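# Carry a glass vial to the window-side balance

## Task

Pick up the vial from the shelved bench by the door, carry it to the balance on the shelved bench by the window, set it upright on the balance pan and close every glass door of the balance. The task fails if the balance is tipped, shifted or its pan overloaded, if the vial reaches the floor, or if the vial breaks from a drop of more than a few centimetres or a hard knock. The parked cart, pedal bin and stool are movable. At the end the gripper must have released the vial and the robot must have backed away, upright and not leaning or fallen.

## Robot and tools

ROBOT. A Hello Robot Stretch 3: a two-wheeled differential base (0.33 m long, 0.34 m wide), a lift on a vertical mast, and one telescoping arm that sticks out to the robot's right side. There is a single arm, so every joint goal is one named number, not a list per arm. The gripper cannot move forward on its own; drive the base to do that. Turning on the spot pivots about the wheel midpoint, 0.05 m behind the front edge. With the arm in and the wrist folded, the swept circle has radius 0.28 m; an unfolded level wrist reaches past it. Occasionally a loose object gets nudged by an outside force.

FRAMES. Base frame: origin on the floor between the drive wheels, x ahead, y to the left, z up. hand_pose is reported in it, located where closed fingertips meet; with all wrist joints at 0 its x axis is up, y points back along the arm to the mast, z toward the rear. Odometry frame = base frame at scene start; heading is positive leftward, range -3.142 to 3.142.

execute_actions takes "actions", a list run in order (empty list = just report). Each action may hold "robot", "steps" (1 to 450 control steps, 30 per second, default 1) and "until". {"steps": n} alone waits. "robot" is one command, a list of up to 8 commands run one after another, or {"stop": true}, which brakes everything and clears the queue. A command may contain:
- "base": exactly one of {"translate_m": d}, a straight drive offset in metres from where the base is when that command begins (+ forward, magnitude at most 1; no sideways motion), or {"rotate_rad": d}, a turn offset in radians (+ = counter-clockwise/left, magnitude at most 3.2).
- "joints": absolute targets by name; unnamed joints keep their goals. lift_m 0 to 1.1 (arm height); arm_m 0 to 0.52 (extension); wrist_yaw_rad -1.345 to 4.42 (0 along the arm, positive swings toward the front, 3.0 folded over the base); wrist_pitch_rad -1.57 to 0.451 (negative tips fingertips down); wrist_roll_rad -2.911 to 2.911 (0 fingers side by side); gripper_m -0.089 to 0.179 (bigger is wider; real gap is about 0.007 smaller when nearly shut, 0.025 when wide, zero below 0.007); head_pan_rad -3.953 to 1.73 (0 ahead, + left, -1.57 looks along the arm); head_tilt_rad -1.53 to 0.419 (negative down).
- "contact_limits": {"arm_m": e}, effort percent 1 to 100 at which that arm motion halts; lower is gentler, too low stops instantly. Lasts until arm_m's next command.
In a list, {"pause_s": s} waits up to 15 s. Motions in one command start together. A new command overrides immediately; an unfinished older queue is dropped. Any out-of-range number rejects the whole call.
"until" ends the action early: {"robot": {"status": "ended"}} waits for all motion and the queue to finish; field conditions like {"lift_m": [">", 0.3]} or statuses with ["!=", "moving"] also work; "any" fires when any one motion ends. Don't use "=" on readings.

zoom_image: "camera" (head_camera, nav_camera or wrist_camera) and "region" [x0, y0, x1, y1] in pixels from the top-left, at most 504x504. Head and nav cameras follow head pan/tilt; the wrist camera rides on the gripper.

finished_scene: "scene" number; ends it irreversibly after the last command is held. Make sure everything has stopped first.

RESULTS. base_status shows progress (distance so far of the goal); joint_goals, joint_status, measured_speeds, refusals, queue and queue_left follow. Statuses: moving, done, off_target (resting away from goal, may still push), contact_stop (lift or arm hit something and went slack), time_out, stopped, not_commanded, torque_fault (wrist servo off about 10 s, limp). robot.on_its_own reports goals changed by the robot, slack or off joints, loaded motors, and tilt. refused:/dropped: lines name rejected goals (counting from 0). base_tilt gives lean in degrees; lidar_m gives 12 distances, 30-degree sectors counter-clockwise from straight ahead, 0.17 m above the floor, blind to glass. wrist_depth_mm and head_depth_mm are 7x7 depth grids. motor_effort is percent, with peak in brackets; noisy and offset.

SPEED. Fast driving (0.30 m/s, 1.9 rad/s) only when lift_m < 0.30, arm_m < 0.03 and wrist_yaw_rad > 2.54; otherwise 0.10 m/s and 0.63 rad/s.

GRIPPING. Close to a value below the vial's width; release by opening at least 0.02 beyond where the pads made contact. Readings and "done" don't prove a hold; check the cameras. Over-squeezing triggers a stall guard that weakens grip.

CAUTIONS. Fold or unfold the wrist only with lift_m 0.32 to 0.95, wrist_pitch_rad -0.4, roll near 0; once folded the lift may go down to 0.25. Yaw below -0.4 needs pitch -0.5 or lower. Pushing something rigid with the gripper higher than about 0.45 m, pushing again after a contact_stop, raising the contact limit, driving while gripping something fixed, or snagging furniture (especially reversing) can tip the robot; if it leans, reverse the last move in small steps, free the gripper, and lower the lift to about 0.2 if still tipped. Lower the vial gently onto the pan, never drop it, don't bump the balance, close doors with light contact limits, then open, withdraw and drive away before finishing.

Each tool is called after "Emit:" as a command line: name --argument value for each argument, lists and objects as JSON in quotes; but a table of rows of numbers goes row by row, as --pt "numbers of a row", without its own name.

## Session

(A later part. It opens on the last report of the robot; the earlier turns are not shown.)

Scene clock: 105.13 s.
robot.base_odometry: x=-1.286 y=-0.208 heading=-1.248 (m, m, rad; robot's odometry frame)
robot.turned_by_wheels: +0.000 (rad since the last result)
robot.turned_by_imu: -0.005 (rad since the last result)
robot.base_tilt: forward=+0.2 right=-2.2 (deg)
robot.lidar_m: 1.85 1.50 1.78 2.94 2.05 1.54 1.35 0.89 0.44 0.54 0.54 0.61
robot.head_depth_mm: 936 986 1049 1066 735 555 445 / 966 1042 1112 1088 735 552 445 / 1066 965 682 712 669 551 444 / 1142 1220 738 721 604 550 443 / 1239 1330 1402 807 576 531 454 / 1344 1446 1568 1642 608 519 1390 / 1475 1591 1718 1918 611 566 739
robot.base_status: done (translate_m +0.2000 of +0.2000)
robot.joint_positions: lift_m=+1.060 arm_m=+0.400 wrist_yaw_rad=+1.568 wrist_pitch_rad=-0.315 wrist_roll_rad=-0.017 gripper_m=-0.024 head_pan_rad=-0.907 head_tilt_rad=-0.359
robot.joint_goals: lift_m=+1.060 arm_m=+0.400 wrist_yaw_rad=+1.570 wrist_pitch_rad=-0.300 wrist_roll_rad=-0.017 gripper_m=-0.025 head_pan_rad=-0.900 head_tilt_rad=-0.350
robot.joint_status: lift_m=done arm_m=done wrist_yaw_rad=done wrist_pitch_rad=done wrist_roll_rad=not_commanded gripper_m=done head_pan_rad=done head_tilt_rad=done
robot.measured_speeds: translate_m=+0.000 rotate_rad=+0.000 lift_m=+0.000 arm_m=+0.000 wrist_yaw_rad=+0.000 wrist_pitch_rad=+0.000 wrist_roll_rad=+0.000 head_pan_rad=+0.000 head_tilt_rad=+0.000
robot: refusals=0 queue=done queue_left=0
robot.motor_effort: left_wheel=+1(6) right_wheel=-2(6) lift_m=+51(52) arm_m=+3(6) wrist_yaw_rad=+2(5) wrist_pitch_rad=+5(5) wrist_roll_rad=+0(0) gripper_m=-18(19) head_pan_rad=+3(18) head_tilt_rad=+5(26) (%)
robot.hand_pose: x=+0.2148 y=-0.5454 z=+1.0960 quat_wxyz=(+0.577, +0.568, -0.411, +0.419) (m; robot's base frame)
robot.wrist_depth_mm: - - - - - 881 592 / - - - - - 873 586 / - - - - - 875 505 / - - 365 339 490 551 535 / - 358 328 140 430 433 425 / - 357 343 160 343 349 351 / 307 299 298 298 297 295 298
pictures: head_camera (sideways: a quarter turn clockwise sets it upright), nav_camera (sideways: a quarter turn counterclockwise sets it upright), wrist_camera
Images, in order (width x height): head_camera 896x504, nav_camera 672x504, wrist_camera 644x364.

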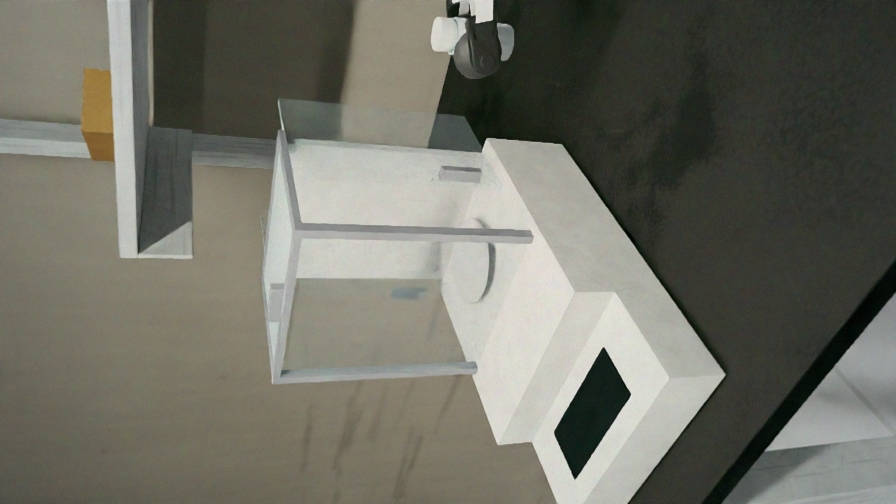

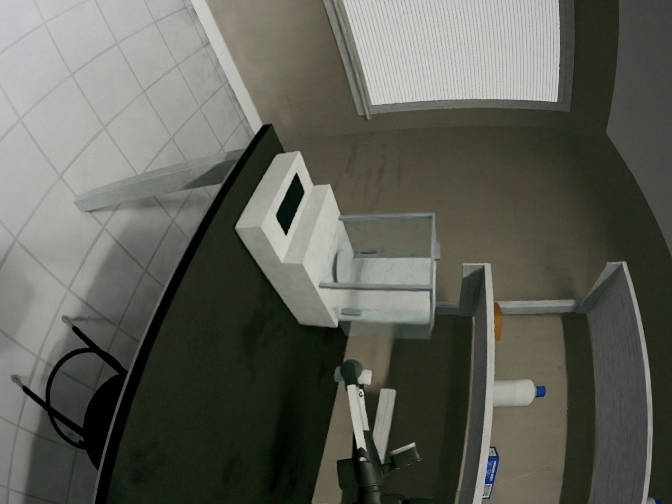

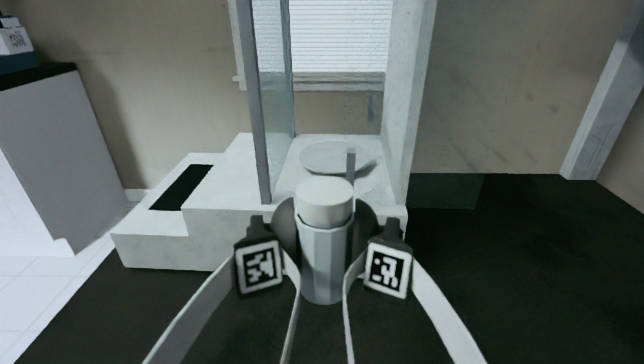

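Emit:
execute_actions --actions '[{"robot":{"base":{"translate_m":0.09},"joints":{"arm_m":0.383,"lift_m":1.04,"head_pan_rad":-1.05}},"steps":450,"until":{"robot":{"status":"ended"}}}]'

Emit:
zoom_image --camera "head_camera" --region '[200,50,650,450]'

Scene clock: 110.60 s.
robot.base_odometry: x=-1.257 y=-0.294 heading=-1.248 (m, m, rad; robot's odometry frame)
robot.turned_by_wheels: +0.000 (rad since the last result)
robot.turned_by_imu: -0.002 (rad since the last result)
robot.base_tilt: forward=+0.4 right=-2.1 (deg)
robot.lidar_m: 1.76 1.42 1.66 3.55 2.18 1.62 1.43 0.98 0.48 0.52 0.98 0.54
robot.head_depth_mm: 885 946 994 1037 737 554 446 / 927 993 1056 1090 736 553 444 / 915 1011 638 673 642 553 444 / 1032 888 670 695 569 534 443 / 1096 1175 1225 750 546 498 442 / 1174 1261 1337 1419 570 478 454 / 1242 1329 1455 1577 592 500 482
robot.base_status: done (translate_m +0.0900 of +0.0900)
robot.joint_positions: lift_m=+1.040 arm_m=+0.383 wrist_yaw_rad=+1.568 wrist_pitch_rad=-0.315 wrist_roll_rad=-0.017 gripper_m=-0.024 head_pan_rad=-1.043 head_tilt_rad=-0.359
robot.joint_goals: lift_m=+1.040 arm_m=+0.383 wrist_yaw_rad=+1.570 wrist_pitch_rad=-0.300 wrist_roll_rad=-0.017 gripper_m=-0.025 head_pan_rad=-1.050 head_tilt_rad=-0.350
robot.joint_status: lift_m=done arm_m=done wrist_yaw_rad=done wrist_pitch_rad=done wrist_roll_rad=not_commanded gripper_m=done head_pan_rad=done head_tilt_rad=done
robot.measured_speeds: translate_m=+0.000 rotate_rad=+0.000 lift_m=+0.000 arm_m=+0.000 wrist_yaw_rad=+0.000 wrist_pitch_rad=+0.000 wrist_roll_rad=+0.000 head_pan_rad=+0.000 head_tilt_rad=+0.000
robot: refusals=0 queue=done queue_left=0
robot.motor_effort: left_wheel=+1(4) right_wheel=-2(4) lift_m=+28(48) arm_m=-3(3) wrist_yaw_rad=+2(2) wrist_pitch_rad=+5(5) wrist_roll_rad=+0(0) gripper_m=-19(19) head_pan_rad=-3(16) head_tilt_rad=+4(5) (%)
robot.hand_pose: x=+0.2148 y=-0.5290 z=+1.0767 quat_wxyz=(+0.577, +0.568, -0.411, +0.419) (m; robot's base frame)
robot.wrist_depth_mm: - - - - - 181 604 / - - - - - 745 610 / - - - - 335 781 605 / - - 323 307 278 482 475 / - 309 253 140 242 401 398 / - 259 246 160 232 324 328 / 289 272 268 262 262 277 277
pictures: head_camera (sideways: a quarter turn clockwise sets it upright), nav_camera (sideways: a quarter turn counterclockwise sets it upright), wrist_camera
Images, in order (width x height): head_camera 896x504, nav_camera 672x504, wrist_camera 644x364.

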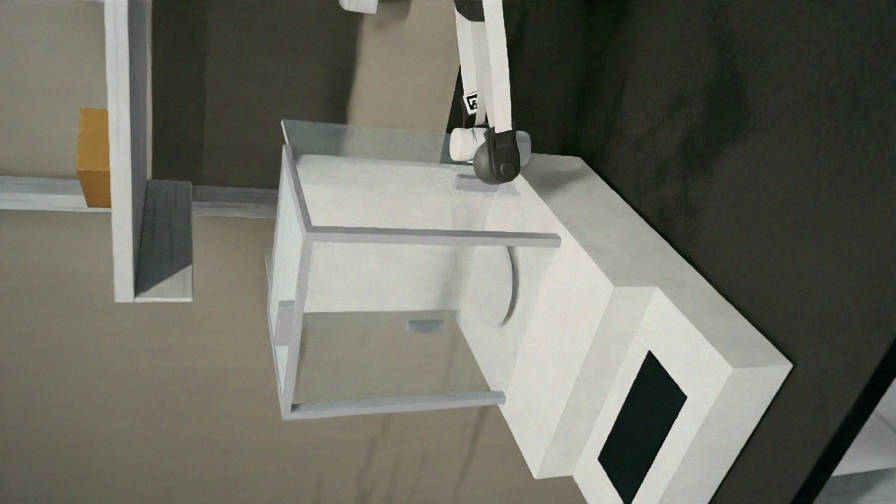

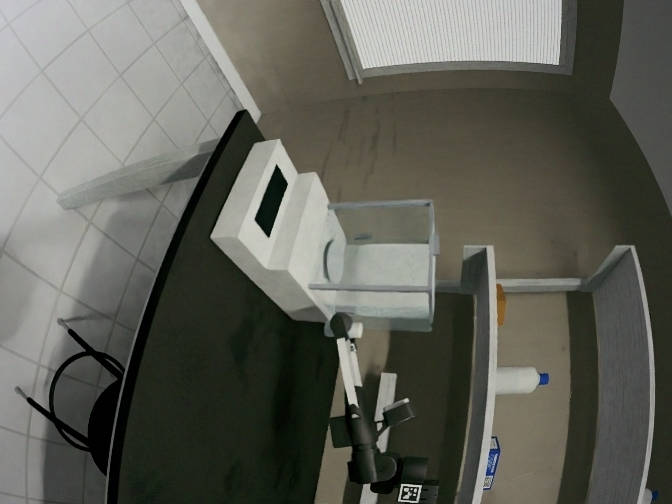

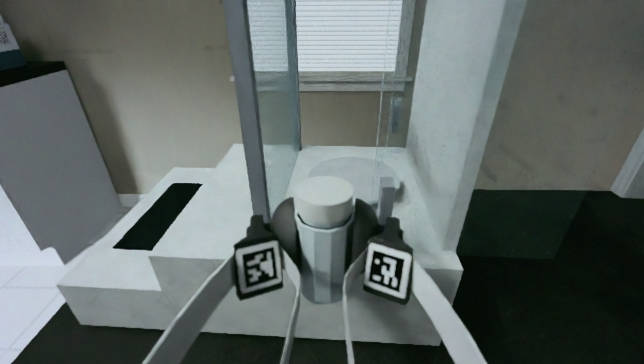

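Region (200, 50, 650, 450) of head_camera's 896x504 image, scaled by 1.120, with more detail than that image has.

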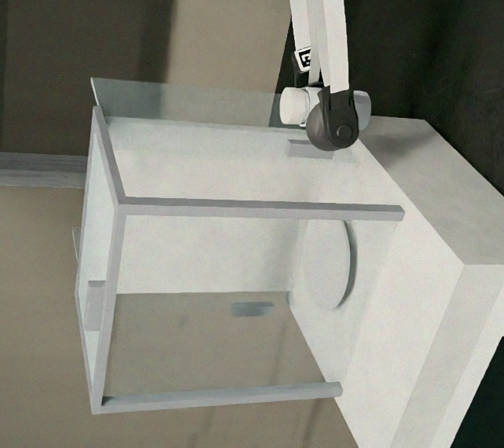

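Emit:
execute_actions --actions '[{"robot":[{"joints":{"arm_m":0.376}},{"base":{"translate_m":0.036}},{"joints":{"arm_m":0.415},"contact_limits":{"arm_m":15}}],"steps":450,"until":{"robot":{"status":"ended"}}}]'

Scene clock: 114.83 s.
robot.base_odometry: x=-1.246 y=-0.328 heading=-1.248 (m, m, rad; robot's odometry frame)
robot.turned_by_wheels: +0.000 (rad since the last result)
robot.turned_by_imu: -0.001 (rad since the last result)
robot.base_tilt: forward=+0.3 right=-2.1 (deg)
robot.lidar_m: 1.72 1.39 1.61 2.96 2.23 1.65 1.47 1.01 0.50 0.52 0.98 0.51
robot.head_depth_mm: 893 945 998 1032 736 556 446 / 909 990 1035 1076 678 554 445 / 907 973 629 653 586 551 444 / 1043 1101 674 703 547 500 443 / 1108 1177 1257 1336 545 466 440 / 1175 1247 1339 1468 569 479 453 / 1240 1337 1447 1578 1673 503 481
robot.base_status: done (translate_m +0.0360 of +0.0360)
robot.joint_positions: lift_m=+1.040 arm_m=+0.415 wrist_yaw_rad=+1.571 wrist_pitch_rad=-0.315 wrist_roll_rad=-0.017 gripper_m=-0.024 head_pan_rad=-1.043 head_tilt_rad=-0.359
robot.joint_goals: lift_m=+1.040 arm_m=+0.415 wrist_yaw_rad=+1.570 wrist_pitch_rad=-0.300 wrist_roll_rad=-0.017 gripper_m=-0.025 head_pan_rad=-1.050 head_tilt_rad=-0.350
robot.joint_status: lift_m=done arm_m=done wrist_yaw_rad=done wrist_pitch_rad=done wrist_roll_rad=not_commanded gripper_m=done head_pan_rad=done head_tilt_rad=done
robot.measured_speeds: translate_m=+0.000 rotate_rad=+0.000 lift_m=+0.000 arm_m=+0.000 wrist_yaw_rad=+0.000 wrist_pitch_rad=+0.000 wrist_roll_rad=+0.000 head_pan_rad=+0.000 head_tilt_rad=+0.000
robot: refusals=0 queue=done queue_left=0
robot.motor_effort: left_wheel=+1(5) right_wheel=-2(5) lift_m=+28(28) arm_m=+3(2) wrist_yaw_rad=-2(1) wrist_pitch_rad=+5(5) wrist_roll_rad=+0(0) gripper_m=-19(18) head_pan_rad=-3(3) head_tilt_rad=+5(5) (%)
robot.contact_limits: arm_m 15 (drawing in: default 18, maximum 29; extending or still: default 24, maximum 40)
robot.hand_pose: x=+0.2148 y=-0.5595 z=+1.0767 quat_wxyz=(+0.576, +0.569, -0.410, +0.420) (m; robot's base frame)
robot.wrist_depth_mm: - - - - 227 716 573 / - - - - 220 751 567 / - - - - 216 809 576 / - - 325 298 213 804 572 / - 263 243 141 182 391 398 / 262 209 200 159 307 328 325 / 231 224 215 208 202 277 277
pictures: head_camera (sideways: a quarter turn clockwise sets it upright), nav_camera (sideways: a quarter turn counterclockwise sets it upright), wrist_camera
Images, in order (width x height): head_camera 896x504, nav_camera 672x504, wrist_camera 644x364.

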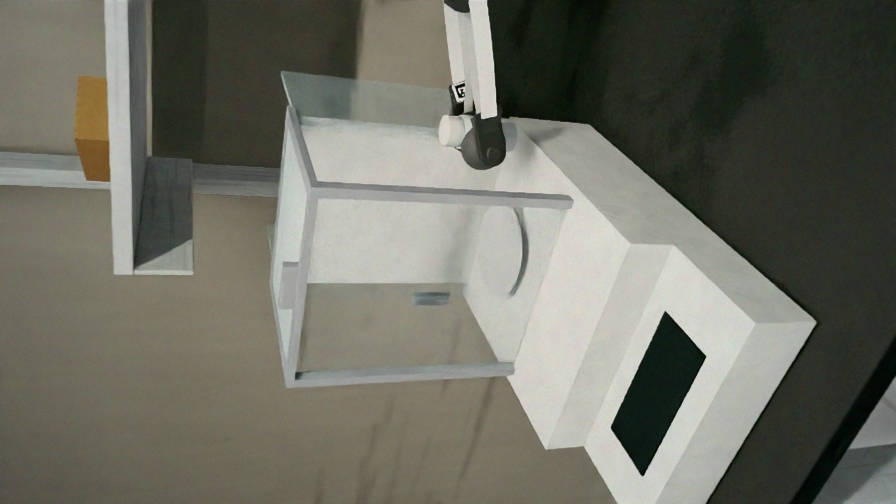

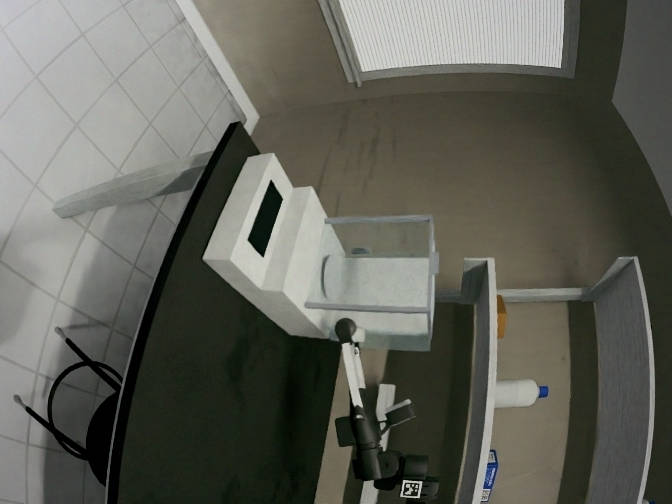

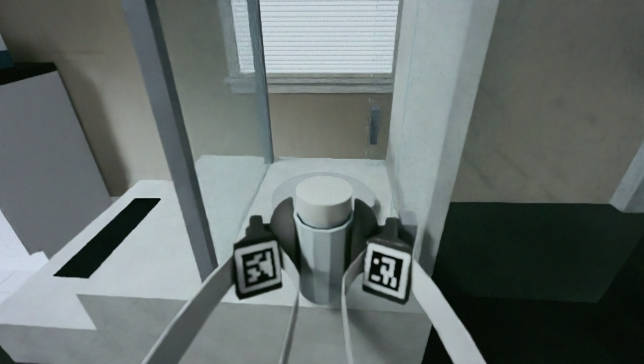

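Emit:
execute_actions --actions '[{"robot":{"joints":{"arm_m":0.43},"contact_limits":{"arm_m":9}},"steps":99,"until":{"robot":{"status":"ended"}}},{"robot":[{"joints":{"arm_m":0.406,"lift_m":1.045}},{"base":{"translate_m":0.095},"joints":{"head_pan_rad":-1.15}}],"steps":450,"until":{"robot":{"status":"ended"}}}]'

Scene clock: 121.03 s.
robot.base_odometry: x=-1.216 y=-0.418 heading=-1.248 (m, m, rad; robot's odometry frame)
robot.turned_by_wheels: +0.000 (rad since the last result)
robot.turned_by_imu: -0.002 (rad since the last result)
robot.base_tilt: forward=+0.4 right=-2.1 (deg)
robot.lidar_m: 1.62 1.32 1.46 2.98 2.36 1.74 1.10 1.10 0.55 0.53 0.45 0.43
robot.head_depth_mm: 872 924 973 982 736 557 446 / 885 963 588 622 630 553 445 / 875 954 610 625 524 465 443 / 978 1041 641 670 547 463 407 / 1037 1103 1166 1244 545 464 415 / 1081 1150 1244 1344 542 461 430 / 1133 1219 1311 1431 1557 477 441
robot.base_status: done (translate_m +0.0950 of +0.0950)
robot.joint_positions: lift_m=+1.045 arm_m=+0.406 wrist_yaw_rad=+1.573 wrist_pitch_rad=-0.323 wrist_roll_rad=-0.017 gripper_m=-0.024 head_pan_rad=-1.143 head_tilt_rad=-0.359
robot.joint_goals: lift_m=+1.045 arm_m=+0.406 wrist_yaw_rad=+1.570 wrist_pitch_rad=-0.300 wrist_roll_rad=-0.017 gripper_m=-0.025 head_pan_rad=-1.150 head_tilt_rad=-0.350
robot.joint_status: lift_m=done arm_m=done wrist_yaw_rad=done wrist_pitch_rad=done wrist_roll_rad=not_commanded gripper_m=done head_pan_rad=done head_tilt_rad=done
robot.measured_speeds: translate_m=+0.000 rotate_rad=+0.000 lift_m=+0.000 arm_m=+0.000 wrist_yaw_rad=+0.000 wrist_pitch_rad=+0.000 wrist_roll_rad=+0.000 head_pan_rad=+0.000 head_tilt_rad=+0.000
robot: refusals=0 queue=done queue_left=0
robot.motor_effort: left_wheel=+1(5) right_wheel=-2(8) lift_m=+51(54) arm_m=-3(5) wrist_yaw_rad=-2(18) wrist_pitch_rad=+7(9) wrist_roll_rad=+0(0) gripper_m=-18(20) head_pan_rad=-3(12) head_tilt_rad=+5(6) (%)
robot.hand_pose: x=+0.2140 y=-0.5510 z=+1.0791 quat_wxyz=(+0.577, +0.571, -0.407, +0.418) (m; robot's base frame)
robot.wrist_depth_mm: - - - - - 122 78 / - - - - - 120 77 / - - - - - 120 76 / - - - - 259 118 76 / - 299 256 140 221 117 75 / - 210 203 169 179 116 75 / 85 176 179 169 172 114 82
pictures: head_camera (sideways: a quarter turn clockwise sets it upright), nav_camera (sideways: a quarter turn counterclockwise sets it upright), wrist_camera
Images, in order (width x height): head_camera 896x504, nav_camera 672x504, wrist_camera 644x364.

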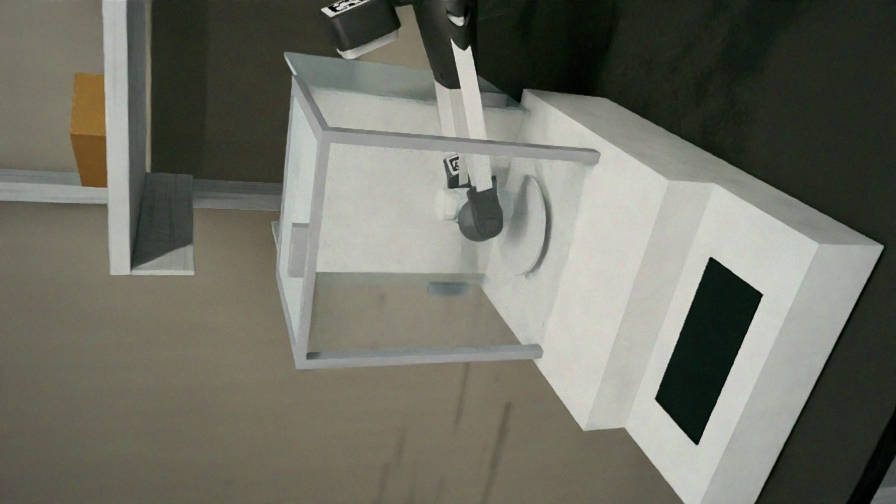

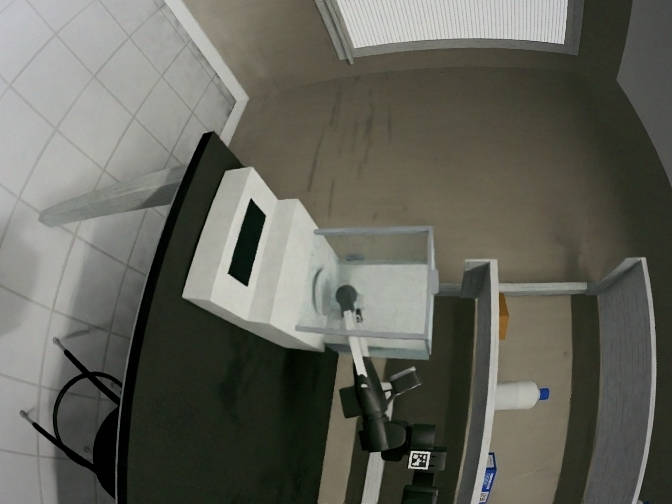

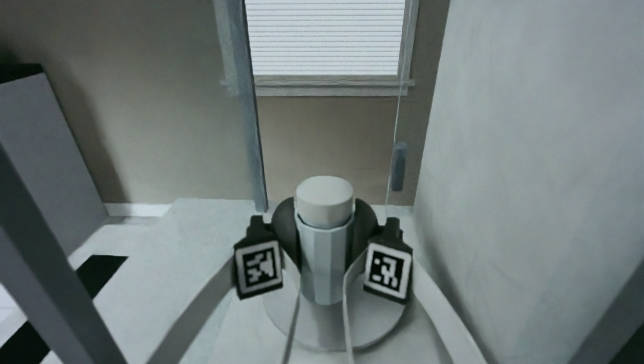

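Emit:
execute_actions --actions '[{"robot":[{"joints":{"arm_m":0.401}},{"base":{"translate_m":0.006},"joints":{"lift_m":1.03}}],"steps":450,"until":{"robot":{"status":"ended"}}}]'

Emit:
zoom_image --camera "head_camera" --region '[400,50,650,300]'

Scene clock: 123.60 s.
robot.base_odometry: x=-1.214 y=-0.424 heading=-1.248 (m, m, rad; robot's odometry frame)
robot.turned_by_wheels: +0.000 (rad since the last result)
robot.turned_by_imu: -0.001 (rad since the last result)
robot.base_tilt: forward=+0.2 right=-2.1 (deg)
robot.lidar_m: 1.62 1.31 1.46 2.98 2.36 1.75 1.10 1.10 0.56 0.53 0.44 0.43
robot.head_depth_mm: 870 917 968 1031 736 555 446 / 882 966 585 604 607 548 445 / 868 956 610 632 549 462 432 / 984 1042 641 675 550 463 401 / 1033 1105 1170 1235 545 463 415 / 1077 1151 1240 1338 569 463 430 / 1132 1225 1306 1433 1551 478 441
robot.base_status: done (translate_m +0.0060 of +0.0060)
robot.joint_positions: lift_m=+1.030 arm_m=+0.401 wrist_yaw_rad=+1.572 wrist_pitch_rad=-0.323 wrist_roll_rad=-0.017 gripper_m=-0.024 head_pan_rad=-1.143 head_tilt_rad=-0.359
robot.joint_goals: lift_m=+1.030 arm_m=+0.401 wrist_yaw_rad=+1.570 wrist_pitch_rad=-0.300 wrist_roll_rad=-0.017 gripper_m=-0.025 head_pan_rad=-1.150 head_tilt_rad=-0.350
robot.joint_status: lift_m=done arm_m=done wrist_yaw_rad=done wrist_pitch_rad=done wrist_roll_rad=not_commanded gripper_m=done head_pan_rad=done head_tilt_rad=done
robot.measured_speeds: translate_m=+0.000 rotate_rad=+0.000 lift_m=+0.000 arm_m=+0.000 wrist_yaw_rad=+0.000 wrist_pitch_rad=+0.000 wrist_roll_rad=+0.000 head_pan_rad=+0.000 head_tilt_rad=+0.000
robot: refusals=0 queue=done queue_left=0
robot.motor_effort: left_wheel=+1(4) right_wheel=-2(5) lift_m=+28(52) arm_m=-3(4) wrist_yaw_rad=-2(3) wrist_pitch_rad=+7(7) wrist_roll_rad=+0(0) gripper_m=-18(18) head_pan_rad=-3(3) head_tilt_rad=+4(5) (%)
robot.hand_pose: x=+0.2140 y=-0.5460 z=+1.0650 quat_wxyz=(+0.577, +0.571, -0.407, +0.418) (m; robot's base frame)
robot.wrist_depth_mm: - - - - - 132 84 / - - - - - 130 83 / - - - - - 130 83 / - - 280 - 268 129 82 / - 257 233 140 214 127 82 / - 193 187 160 182 126 81 / - 164 162 157 157 124 81
pictures: head_camera (sideways: a quarter turn clockwise sets it upright), nav_camera (sideways: a quarter turn counterclockwise sets it upright), wrist_camera
Images, in order (width x height): head_camera 896x504, nav_camera 672x504, wrist_camera 644x364.

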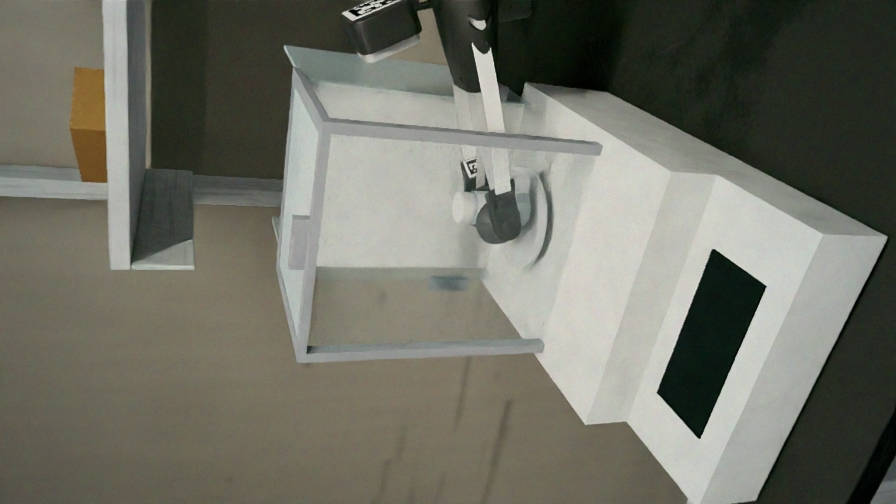

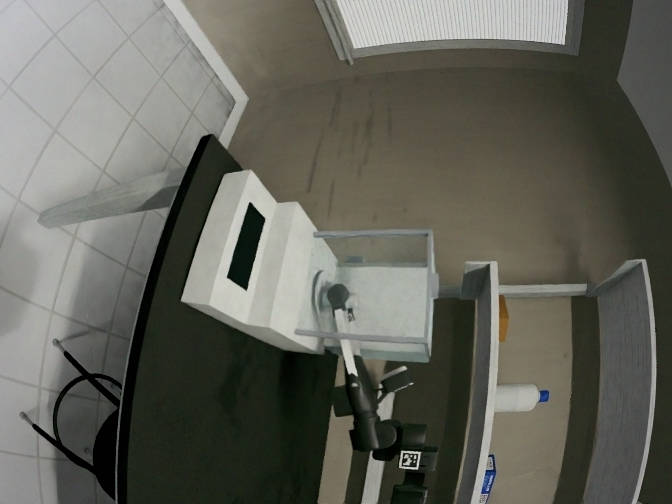

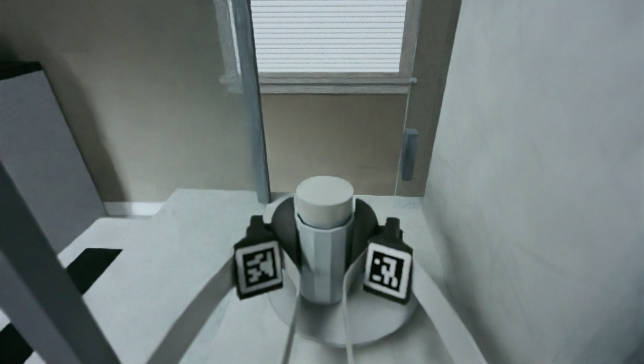

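Region (400, 50, 650, 300) of head_camera's 896x504 image, scaled by 2.016, with more detail than that image has.

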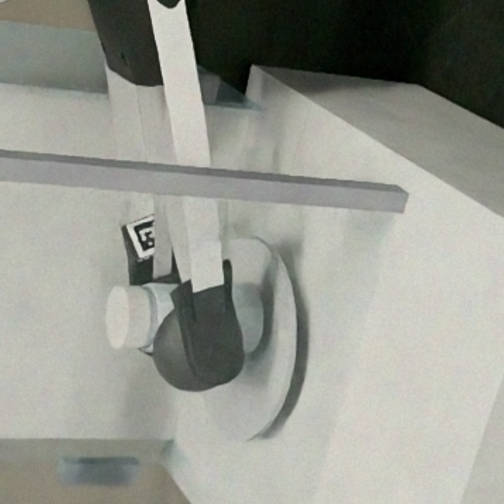

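Emit:
execute_actions --actions '[{"robot":[{"joints":{"lift_m":1.026}},{"joints":{"gripper_m":0.054}},{"base":{"translate_m":-0.035}},{"joints":{"gripper_m":0.04},"base":{"translate_m":-0.1}},{"joints":{"arm_m":0.458,"lift_m":1.035,"head_pan_rad":-1.2}},{"base":{"translate_m":0.025}}],"steps":450,"until":{"robot":{"status":"ended"}}}]'

Scene clock: 133.03 s.
robot.base_odometry: x=-1.249 y=-0.319 heading=-1.248 (m, m, rad; robot's odometry frame)
robot.turned_by_wheels: +0.000 (rad since the last result)
robot.turned_by_imu: -0.002 (rad since the last result)
robot.base_tilt: forward=+0.4 right=-2.0 (deg)
robot.lidar_m: 1.73 1.40 1.62 2.96 2.22 1.65 1.46 1.00 0.49 0.52 0.98 0.51
robot.head_depth_mm: 697 919 955 957 737 555 446 / 879 951 1006 1017 733 553 445 / 923 983 1048 1079 733 551 444 / 935 1030 638 671 639 552 443 / 974 978 645 671 547 516 441 / 1033 1114 688 708 543 481 433 / 1092 1164 1244 1332 541 461 434
robot.base_status: done (translate_m +0.0250 of +0.0250)
robot.joint_positions: lift_m=+1.035 arm_m=+0.458 wrist_yaw_rad=+1.572 wrist_pitch_rad=-0.315 wrist_roll_rad=-0.017 gripper_m=+0.040 head_pan_rad=-1.193 head_tilt_rad=-0.359
robot.joint_goals: lift_m=+1.035 arm_m=+0.458 wrist_yaw_rad=+1.570 wrist_pitch_rad=-0.300 wrist_roll_rad=-0.017 gripper_m=+0.040 head_pan_rad=-1.200 head_tilt_rad=-0.350
robot.joint_status: lift_m=done arm_m=done wrist_yaw_rad=done wrist_pitch_rad=done wrist_roll_rad=not_commanded gripper_m=done head_pan_rad=done head_tilt_rad=done
robot.measured_speeds: translate_m=+0.000 rotate_rad=+0.000 lift_m=+0.000 arm_m=+0.000 wrist_yaw_rad=+0.000 wrist_pitch_rad=+0.000 wrist_roll_rad=+0.000 head_pan_rad=+0.000 head_tilt_rad=+0.000
robot: refusals=0 queue=done queue_left=0
robot.motor_effort: left_wheel=+1(4) right_wheel=-1(7) lift_m=+51(54) arm_m=+2(1) wrist_yaw_rad=-2(2) wrist_pitch_rad=+5(7) wrist_roll_rad=+0(0) gripper_m=+0(80) head_pan_rad=-3(7) head_tilt_rad=+5(5) (%)
robot.hand_pose: x=+0.2148 y=-0.6025 z=+1.0710 quat_wxyz=(+0.576, +0.569, -0.410, +0.420) (m; robot's base frame)
robot.wrist_depth_mm: - - - - - 808 525 / - - - - - 815 526 / - - - - - 817 528 / - 298 284 284 - 738 439 / 310 234 243 232 401 387 389 / 216 210 206 200 311 322 322 / 245 236 228 223 270 270 270
pictures: head_camera (sideways: a quarter turn clockwise sets it upright), nav_camera (sideways: a quarter turn counterclockwise sets it upright), wrist_camera
Images, in order (width x height): head_camera 896x504, nav_camera 672x504, wrist_camera 644x364.

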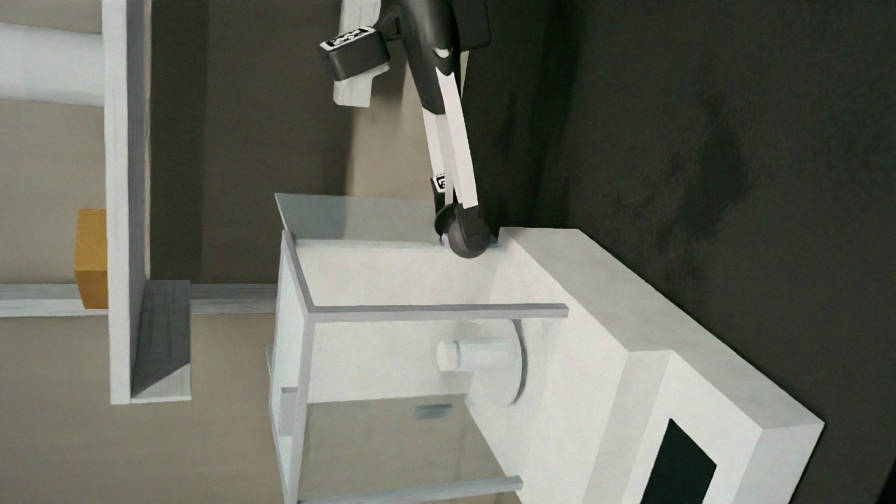

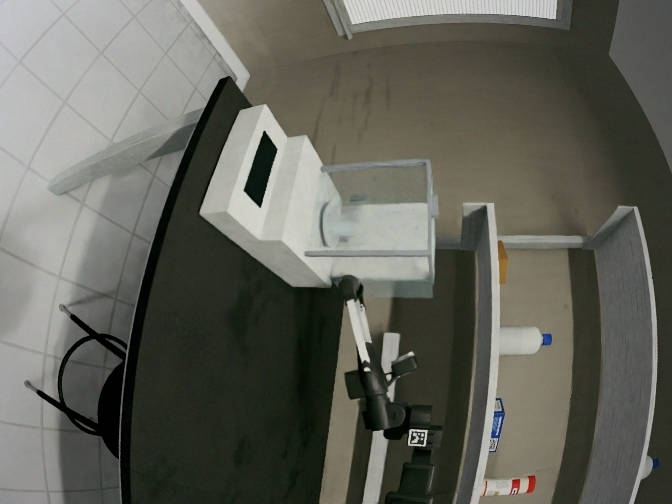

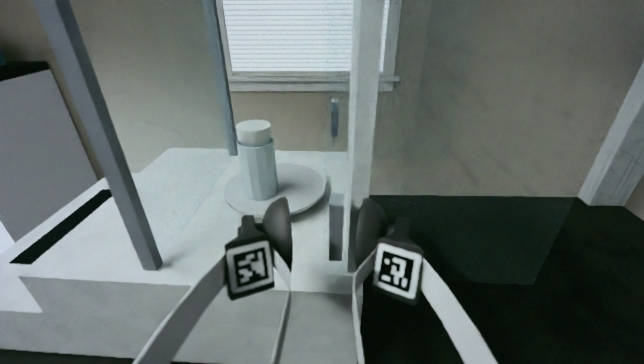

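Emit:
execute_actions --actions '[{"robot":[{"base":{"translate_m":0.004}},{"joints":{"arm_m":0.345},"contact_limits":{"arm_m":10}}],"steps":450,"until":{"robot":{"status":"ended"}}}]'

Scene clock: 136.27 s.
robot.base_odometry: x=-1.247 y=-0.323 heading=-1.248 (m, m, rad; robot's odometry frame)
robot.turned_by_wheels: +0.000 (rad since the last result)
robot.turned_by_imu: -0.001 (rad since the last result)
robot.base_tilt: forward=+0.4 right=-1.9 (deg)
robot.lidar_m: 1.73 1.40 1.61 2.96 2.22 1.65 1.47 1.00 0.49 0.52 0.98 0.51
robot.head_depth_mm: 694 917 956 - 705 555 446 / 880 951 1001 1068 733 554 445 / 917 991 1051 1093 716 552 444 / 931 1028 633 665 641 550 443 / 977 972 646 661 546 515 442 / 1032 1117 689 717 544 475 435 / 1086 1165 1241 1325 542 460 434
robot.base_status: done (translate_m +0.0040 of +0.0040)
robot.joint_positions: lift_m=+1.035 arm_m=+0.345 wrist_yaw_rad=+1.564 wrist_pitch_rad=-0.319 wrist_roll_rad=-0.017 gripper_m=+0.040 head_pan_rad=-1.193 head_tilt_rad=-0.359
robot.joint_goals: lift_m=+1.035 arm_m=+0.345 wrist_yaw_rad=+1.570 wrist_pitch_rad=-0.300 wrist_roll_rad=-0.017 gripper_m=+0.040 head_pan_rad=-1.200 head_tilt_rad=-0.350
robot.joint_status: lift_m=done arm_m=done wrist_yaw_rad=done wrist_pitch_rad=done wrist_roll_rad=not_commanded gripper_m=done head_pan_rad=done head_tilt_rad=done
robot.measured_speeds: translate_m=+0.000 rotate_rad=+0.000 lift_m=+0.000 arm_m=+0.000 wrist_yaw_rad=+0.000 wrist_pitch_rad=+0.000 wrist_roll_rad=+0.000 head_pan_rad=+0.000 head_tilt_rad=+0.000
robot: refusals=0 queue=done queue_left=0
robot.motor_effort: left_wheel=+0(10) right_wheel=+0(18) lift_m=+49(51) arm_m=-3(3) wrist_yaw_rad=+5(8) wrist_pitch_rad=+6(6) wrist_roll_rad=+0(0) gripper_m=+0(2) head_pan_rad=-3(3) head_tilt_rad=+5(5) (%)
robot.contact_limits: arm_m 10 (drawing in: default 18, maximum 29; extending or still: default 24, maximum 40)
robot.hand_pose: x=+0.2144 y=-0.4919 z=+1.0701 quat_wxyz=(+0.578, +0.568, -0.411, +0.417) (m; robot's base frame)
robot.wrist_depth_mm: - - - - - 225 144 / - - - - - 223 159 / - - - - - 221 167 / - - 344 290 262 218 564 / - - 265 232 241 216 384 / - 247 210 204 201 198 317 / - 240 230 225 217 217 269
pictures: head_camera (sideways: a quarter turn clockwise sets it upright), nav_camera (sideways: a quarter turn counterclockwise sets it upright), wrist_camera
Images, in order (width x height): head_camera 896x504, nav_camera 672x504, wrist_camera 644x364.

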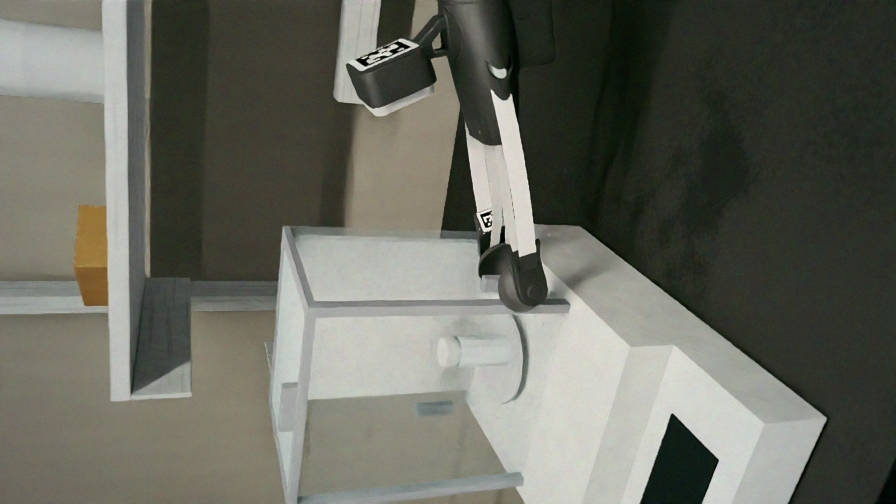

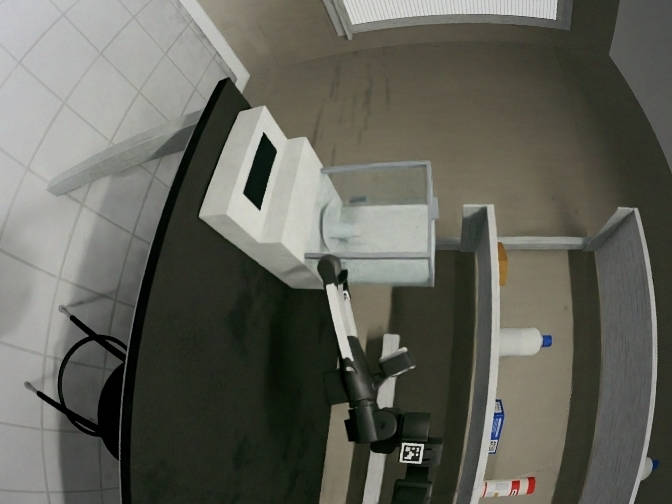

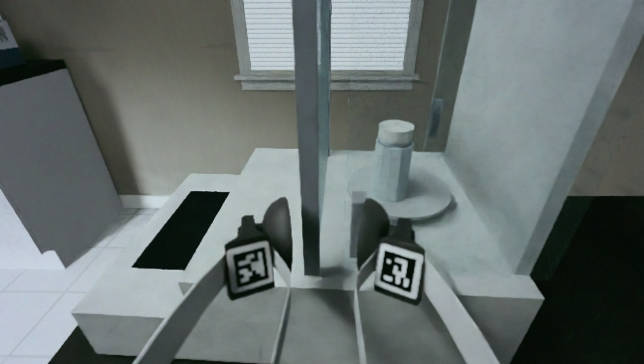

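Emit:
execute_actions --actions '[{"robot":[{"base":{"translate_m":0.004}},{"joints":{"arm_m":0.323},"contact_limits":{"arm_m":10}}],"steps":450,"until":{"robot":{"status":"ended"}}}]'

Scene clock: 138.77 s.
robot.base_odometry: x=-1.246 y=-0.327 heading=-1.249 (m, m, rad; robot's odometry frame)
robot.turned_by_wheels: +0.000 (rad since the last result)
robot.turned_by_imu: -0.001 (rad since the last result)
robot.base_tilt: forward=+0.4 right=-2.0 (deg)
robot.lidar_m: 1.72 1.40 1.61 2.96 2.22 1.65 1.47 1.01 0.50 0.52 0.98 0.51
robot.head_depth_mm: 689 915 954 1007 690 555 446 / 880 950 997 1065 717 556 445 / 922 986 1057 1088 700 553 443 / 925 1016 626 666 633 552 444 / 974 981 645 636 544 513 442 / 1035 1112 695 717 543 467 430 / 1085 1165 1246 1325 542 461 435
robot.base_status: done (translate_m +0.0040 of +0.0040)
robot.joint_positions: lift_m=+1.035 arm_m=+0.323 wrist_yaw_rad=+1.562 wrist_pitch_rad=-0.319 wrist_roll_rad=-0.017 gripper_m=+0.040 head_pan_rad=-1.193 head_tilt_rad=-0.359
robot.joint_goals: lift_m=+1.035 arm_m=+0.323 wrist_yaw_rad=+1.570 wrist_pitch_rad=-0.300 wrist_roll_rad=-0.017 gripper_m=+0.040 head_pan_rad=-1.200 head_tilt_rad=-0.350
robot.joint_status: lift_m=done arm_m=done wrist_yaw_rad=done wrist_pitch_rad=done wrist_roll_rad=not_commanded gripper_m=done head_pan_rad=done head_tilt_rad=done
robot.measured_speeds: translate_m=+0.000 rotate_rad=+0.000 lift_m=+0.000 arm_m=+0.000 wrist_yaw_rad=+0.000 wrist_pitch_rad=+0.000 wrist_roll_rad=+0.000 head_pan_rad=+0.000 head_tilt_rad=+0.000
robot: refusals=0 queue=done queue_left=0
robot.motor_effort: left_wheel=-2(4) right_wheel=+4(9) lift_m=+49(49) arm_m=-4(5) wrist_yaw_rad=+7(7) wrist_pitch_rad=+6(6) wrist_roll_rad=+0(0) gripper_m=-2(2) head_pan_rad=-3(2) head_tilt_rad=+5(4) (%)
robot.contact_limits: arm_m 10 (drawing in: default 18, maximum 29; extending or still: default 24, maximum 40)
robot.hand_pose: x=+0.2143 y=-0.4705 z=+1.0701 quat_wxyz=(+0.579, +0.568, -0.411, +0.416) (m; robot's base frame)
robot.wrist_depth_mm: - - - - - 264 169 / - - - - - 261 168 / - - - - - 260 167 / - - 380 307 254 257 184 / - - 297 231 242 231 353 / - 255 206 200 198 197 308 / - 232 226 222 213 207 259
pictures: head_camera (sideways: a quarter turn clockwise sets it upright), nav_camera (sideways: a quarter turn counterclockwise sets it upright), wrist_camera
Images, in order (width x height): head_camera 896x504, nav_camera 672x504, wrist_camera 644x364.

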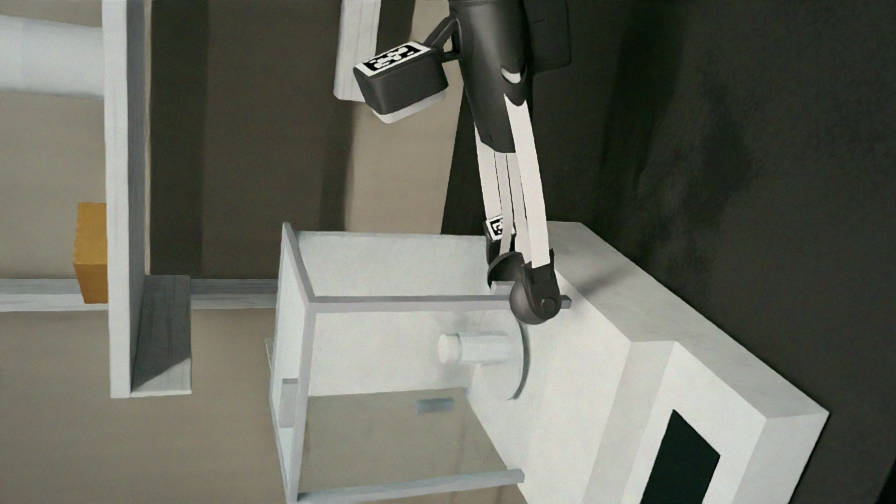

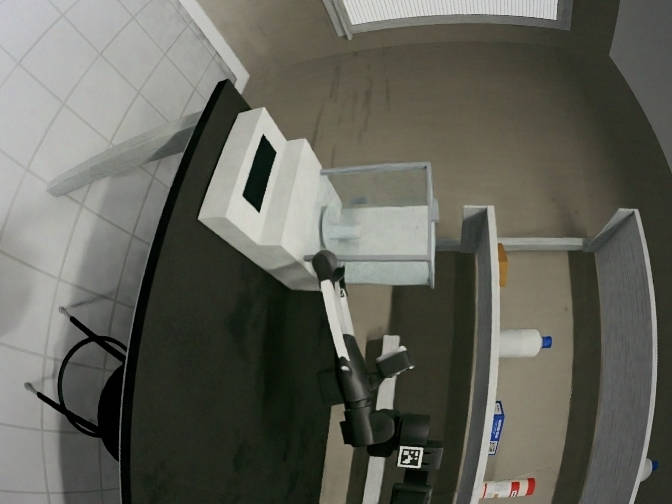

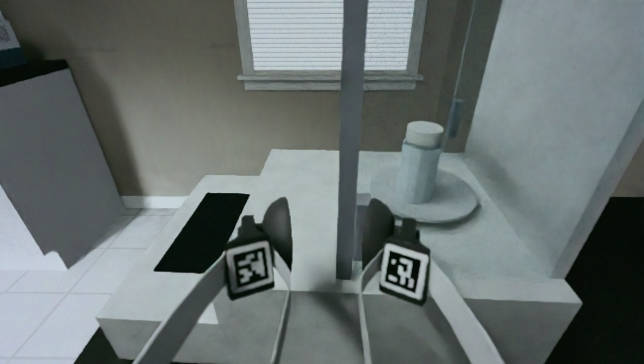

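Emit:
execute_actions --actions '[{"robot":[{"joints":{"arm_m":0.332}},{"base":{"translate_m":-0.04}},{"joints":{"arm_m":0.1,"lift_m":1.08,"wrist_pitch_rad":-0.5}},{"base":{"translate_m":0.79}},{"joints":{"arm_m":0.41,"wrist_yaw_rad":-1.3,"head_pan_rad":-2.05}}],"steps":450},{"steps":450,"until":{"robot":{"status":"ended"}}}]'

Scene clock: 157.47 s.
robot.base_odometry: x=-1.008 y=-1.038 heading=-1.248 (m, m, rad; robot's odometry frame)
robot.turned_by_wheels: +0.000 (rad since the last result)
robot.turned_by_imu: -0.007 (rad since the last result)
robot.base_tilt: forward=+0.4 right=-2.1 (deg)
robot.lidar_m: 0.98 1.02 0.90 1.51 3.65 2.41 1.73 0.42 0.41 1.06 1.11 1.02
robot.head_depth_mm: 1170 1152 - - 557 505 473 / 1107 1168 - - 548 518 488 / 1021 1107 - 677 613 572 1446 / 984 1059 - 897 699 1438 1398 / 941 743 - 1012 1073 1349 1352 / 913 869 1046 1078 1173 1279 1371 / 886 919 1022 1074 1126 1216 1303
robot.base_status: done (translate_m +0.7900 of +0.7900)
robot.joint_positions: lift_m=+1.080 arm_m=+0.410 wrist_yaw_rad=-1.297 wrist_pitch_rad=-0.510 wrist_roll_rad=-0.017 gripper_m=+0.040 head_pan_rad=-2.043 head_tilt_rad=-0.359
robot.joint_goals: lift_m=+1.080 arm_m=+0.410 wrist_yaw_rad=-1.300 wrist_pitch_rad=-0.500 wrist_roll_rad=-0.017 gripper_m=+0.040 head_pan_rad=-2.050 head_tilt_rad=-0.350
robot.joint_status: lift_m=done arm_m=done wrist_yaw_rad=done wrist_pitch_rad=done wrist_roll_rad=not_commanded gripper_m=done head_pan_rad=done head_tilt_rad=done
robot.measured_speeds: translate_m=+0.000 rotate_rad=+0.000 lift_m=+0.000 arm_m=+0.000 wrist_yaw_rad=+0.000 wrist_pitch_rad=+0.000 wrist_roll_rad=+0.000 head_pan_rad=+0.000 head_tilt_rad=+0.000
robot: refusals=0 queue=done queue_left=0
robot.motor_effort: left_wheel=+1(4) right_wheel=-2(6) lift_m=+51(53) arm_m=+3(5) wrist_yaw_rad=-2(7) wrist_pitch_rad=+3(7) wrist_roll_rad=+0(0) gripper_m=+0(2) head_pan_rad=-2(36) head_tilt_rad=+4(5) (%)
robot.hand_pose: x=-0.2254 y=-0.6116 z=+1.0722 quat_wxyz=(+0.443, -0.266, -0.649, -0.558) (m; robot's base frame)
robot.wrist_depth_mm: 427 536 807 836 939 950 - / 433 571 683 600 394 622 - / 451 520 527 477 315 324 - / 402 422 422 346 273 266 302 / 436 367 356 333 272 247 237 / 495 569 - 306 292 285 249 / 504 639 - - - 269 263
pictures: head_camera (sideways: a quarter turn clockwise sets it upright), nav_camera (sideways: a quarter turn counterclockwise sets it upright), wrist_camera
Images, in order (width x height): head_camera 896x504, nav_camera 672x504, wrist_camera 644x364.

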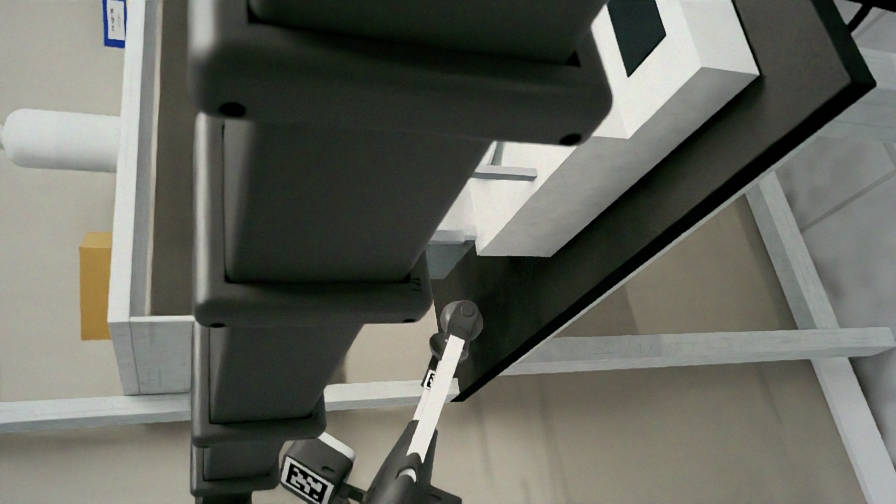

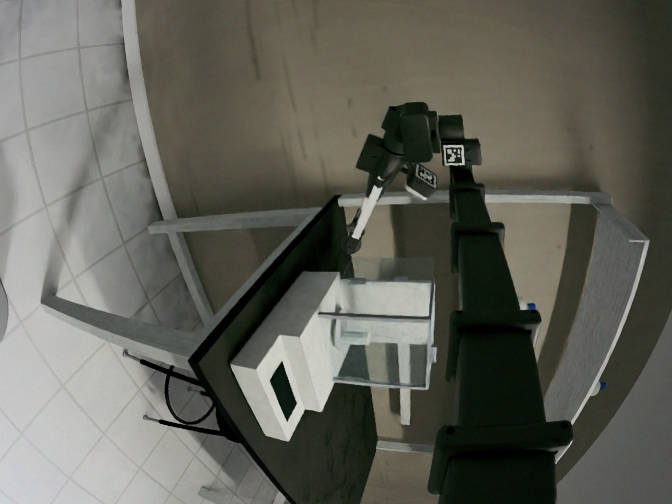

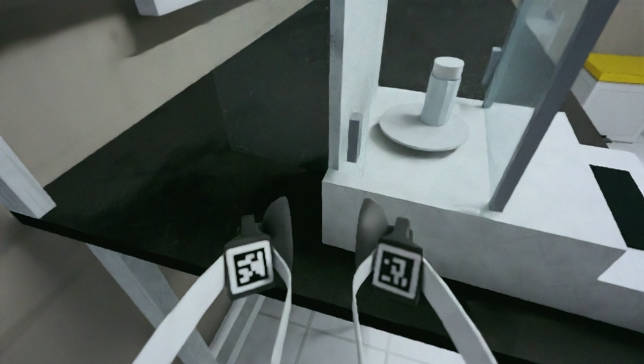

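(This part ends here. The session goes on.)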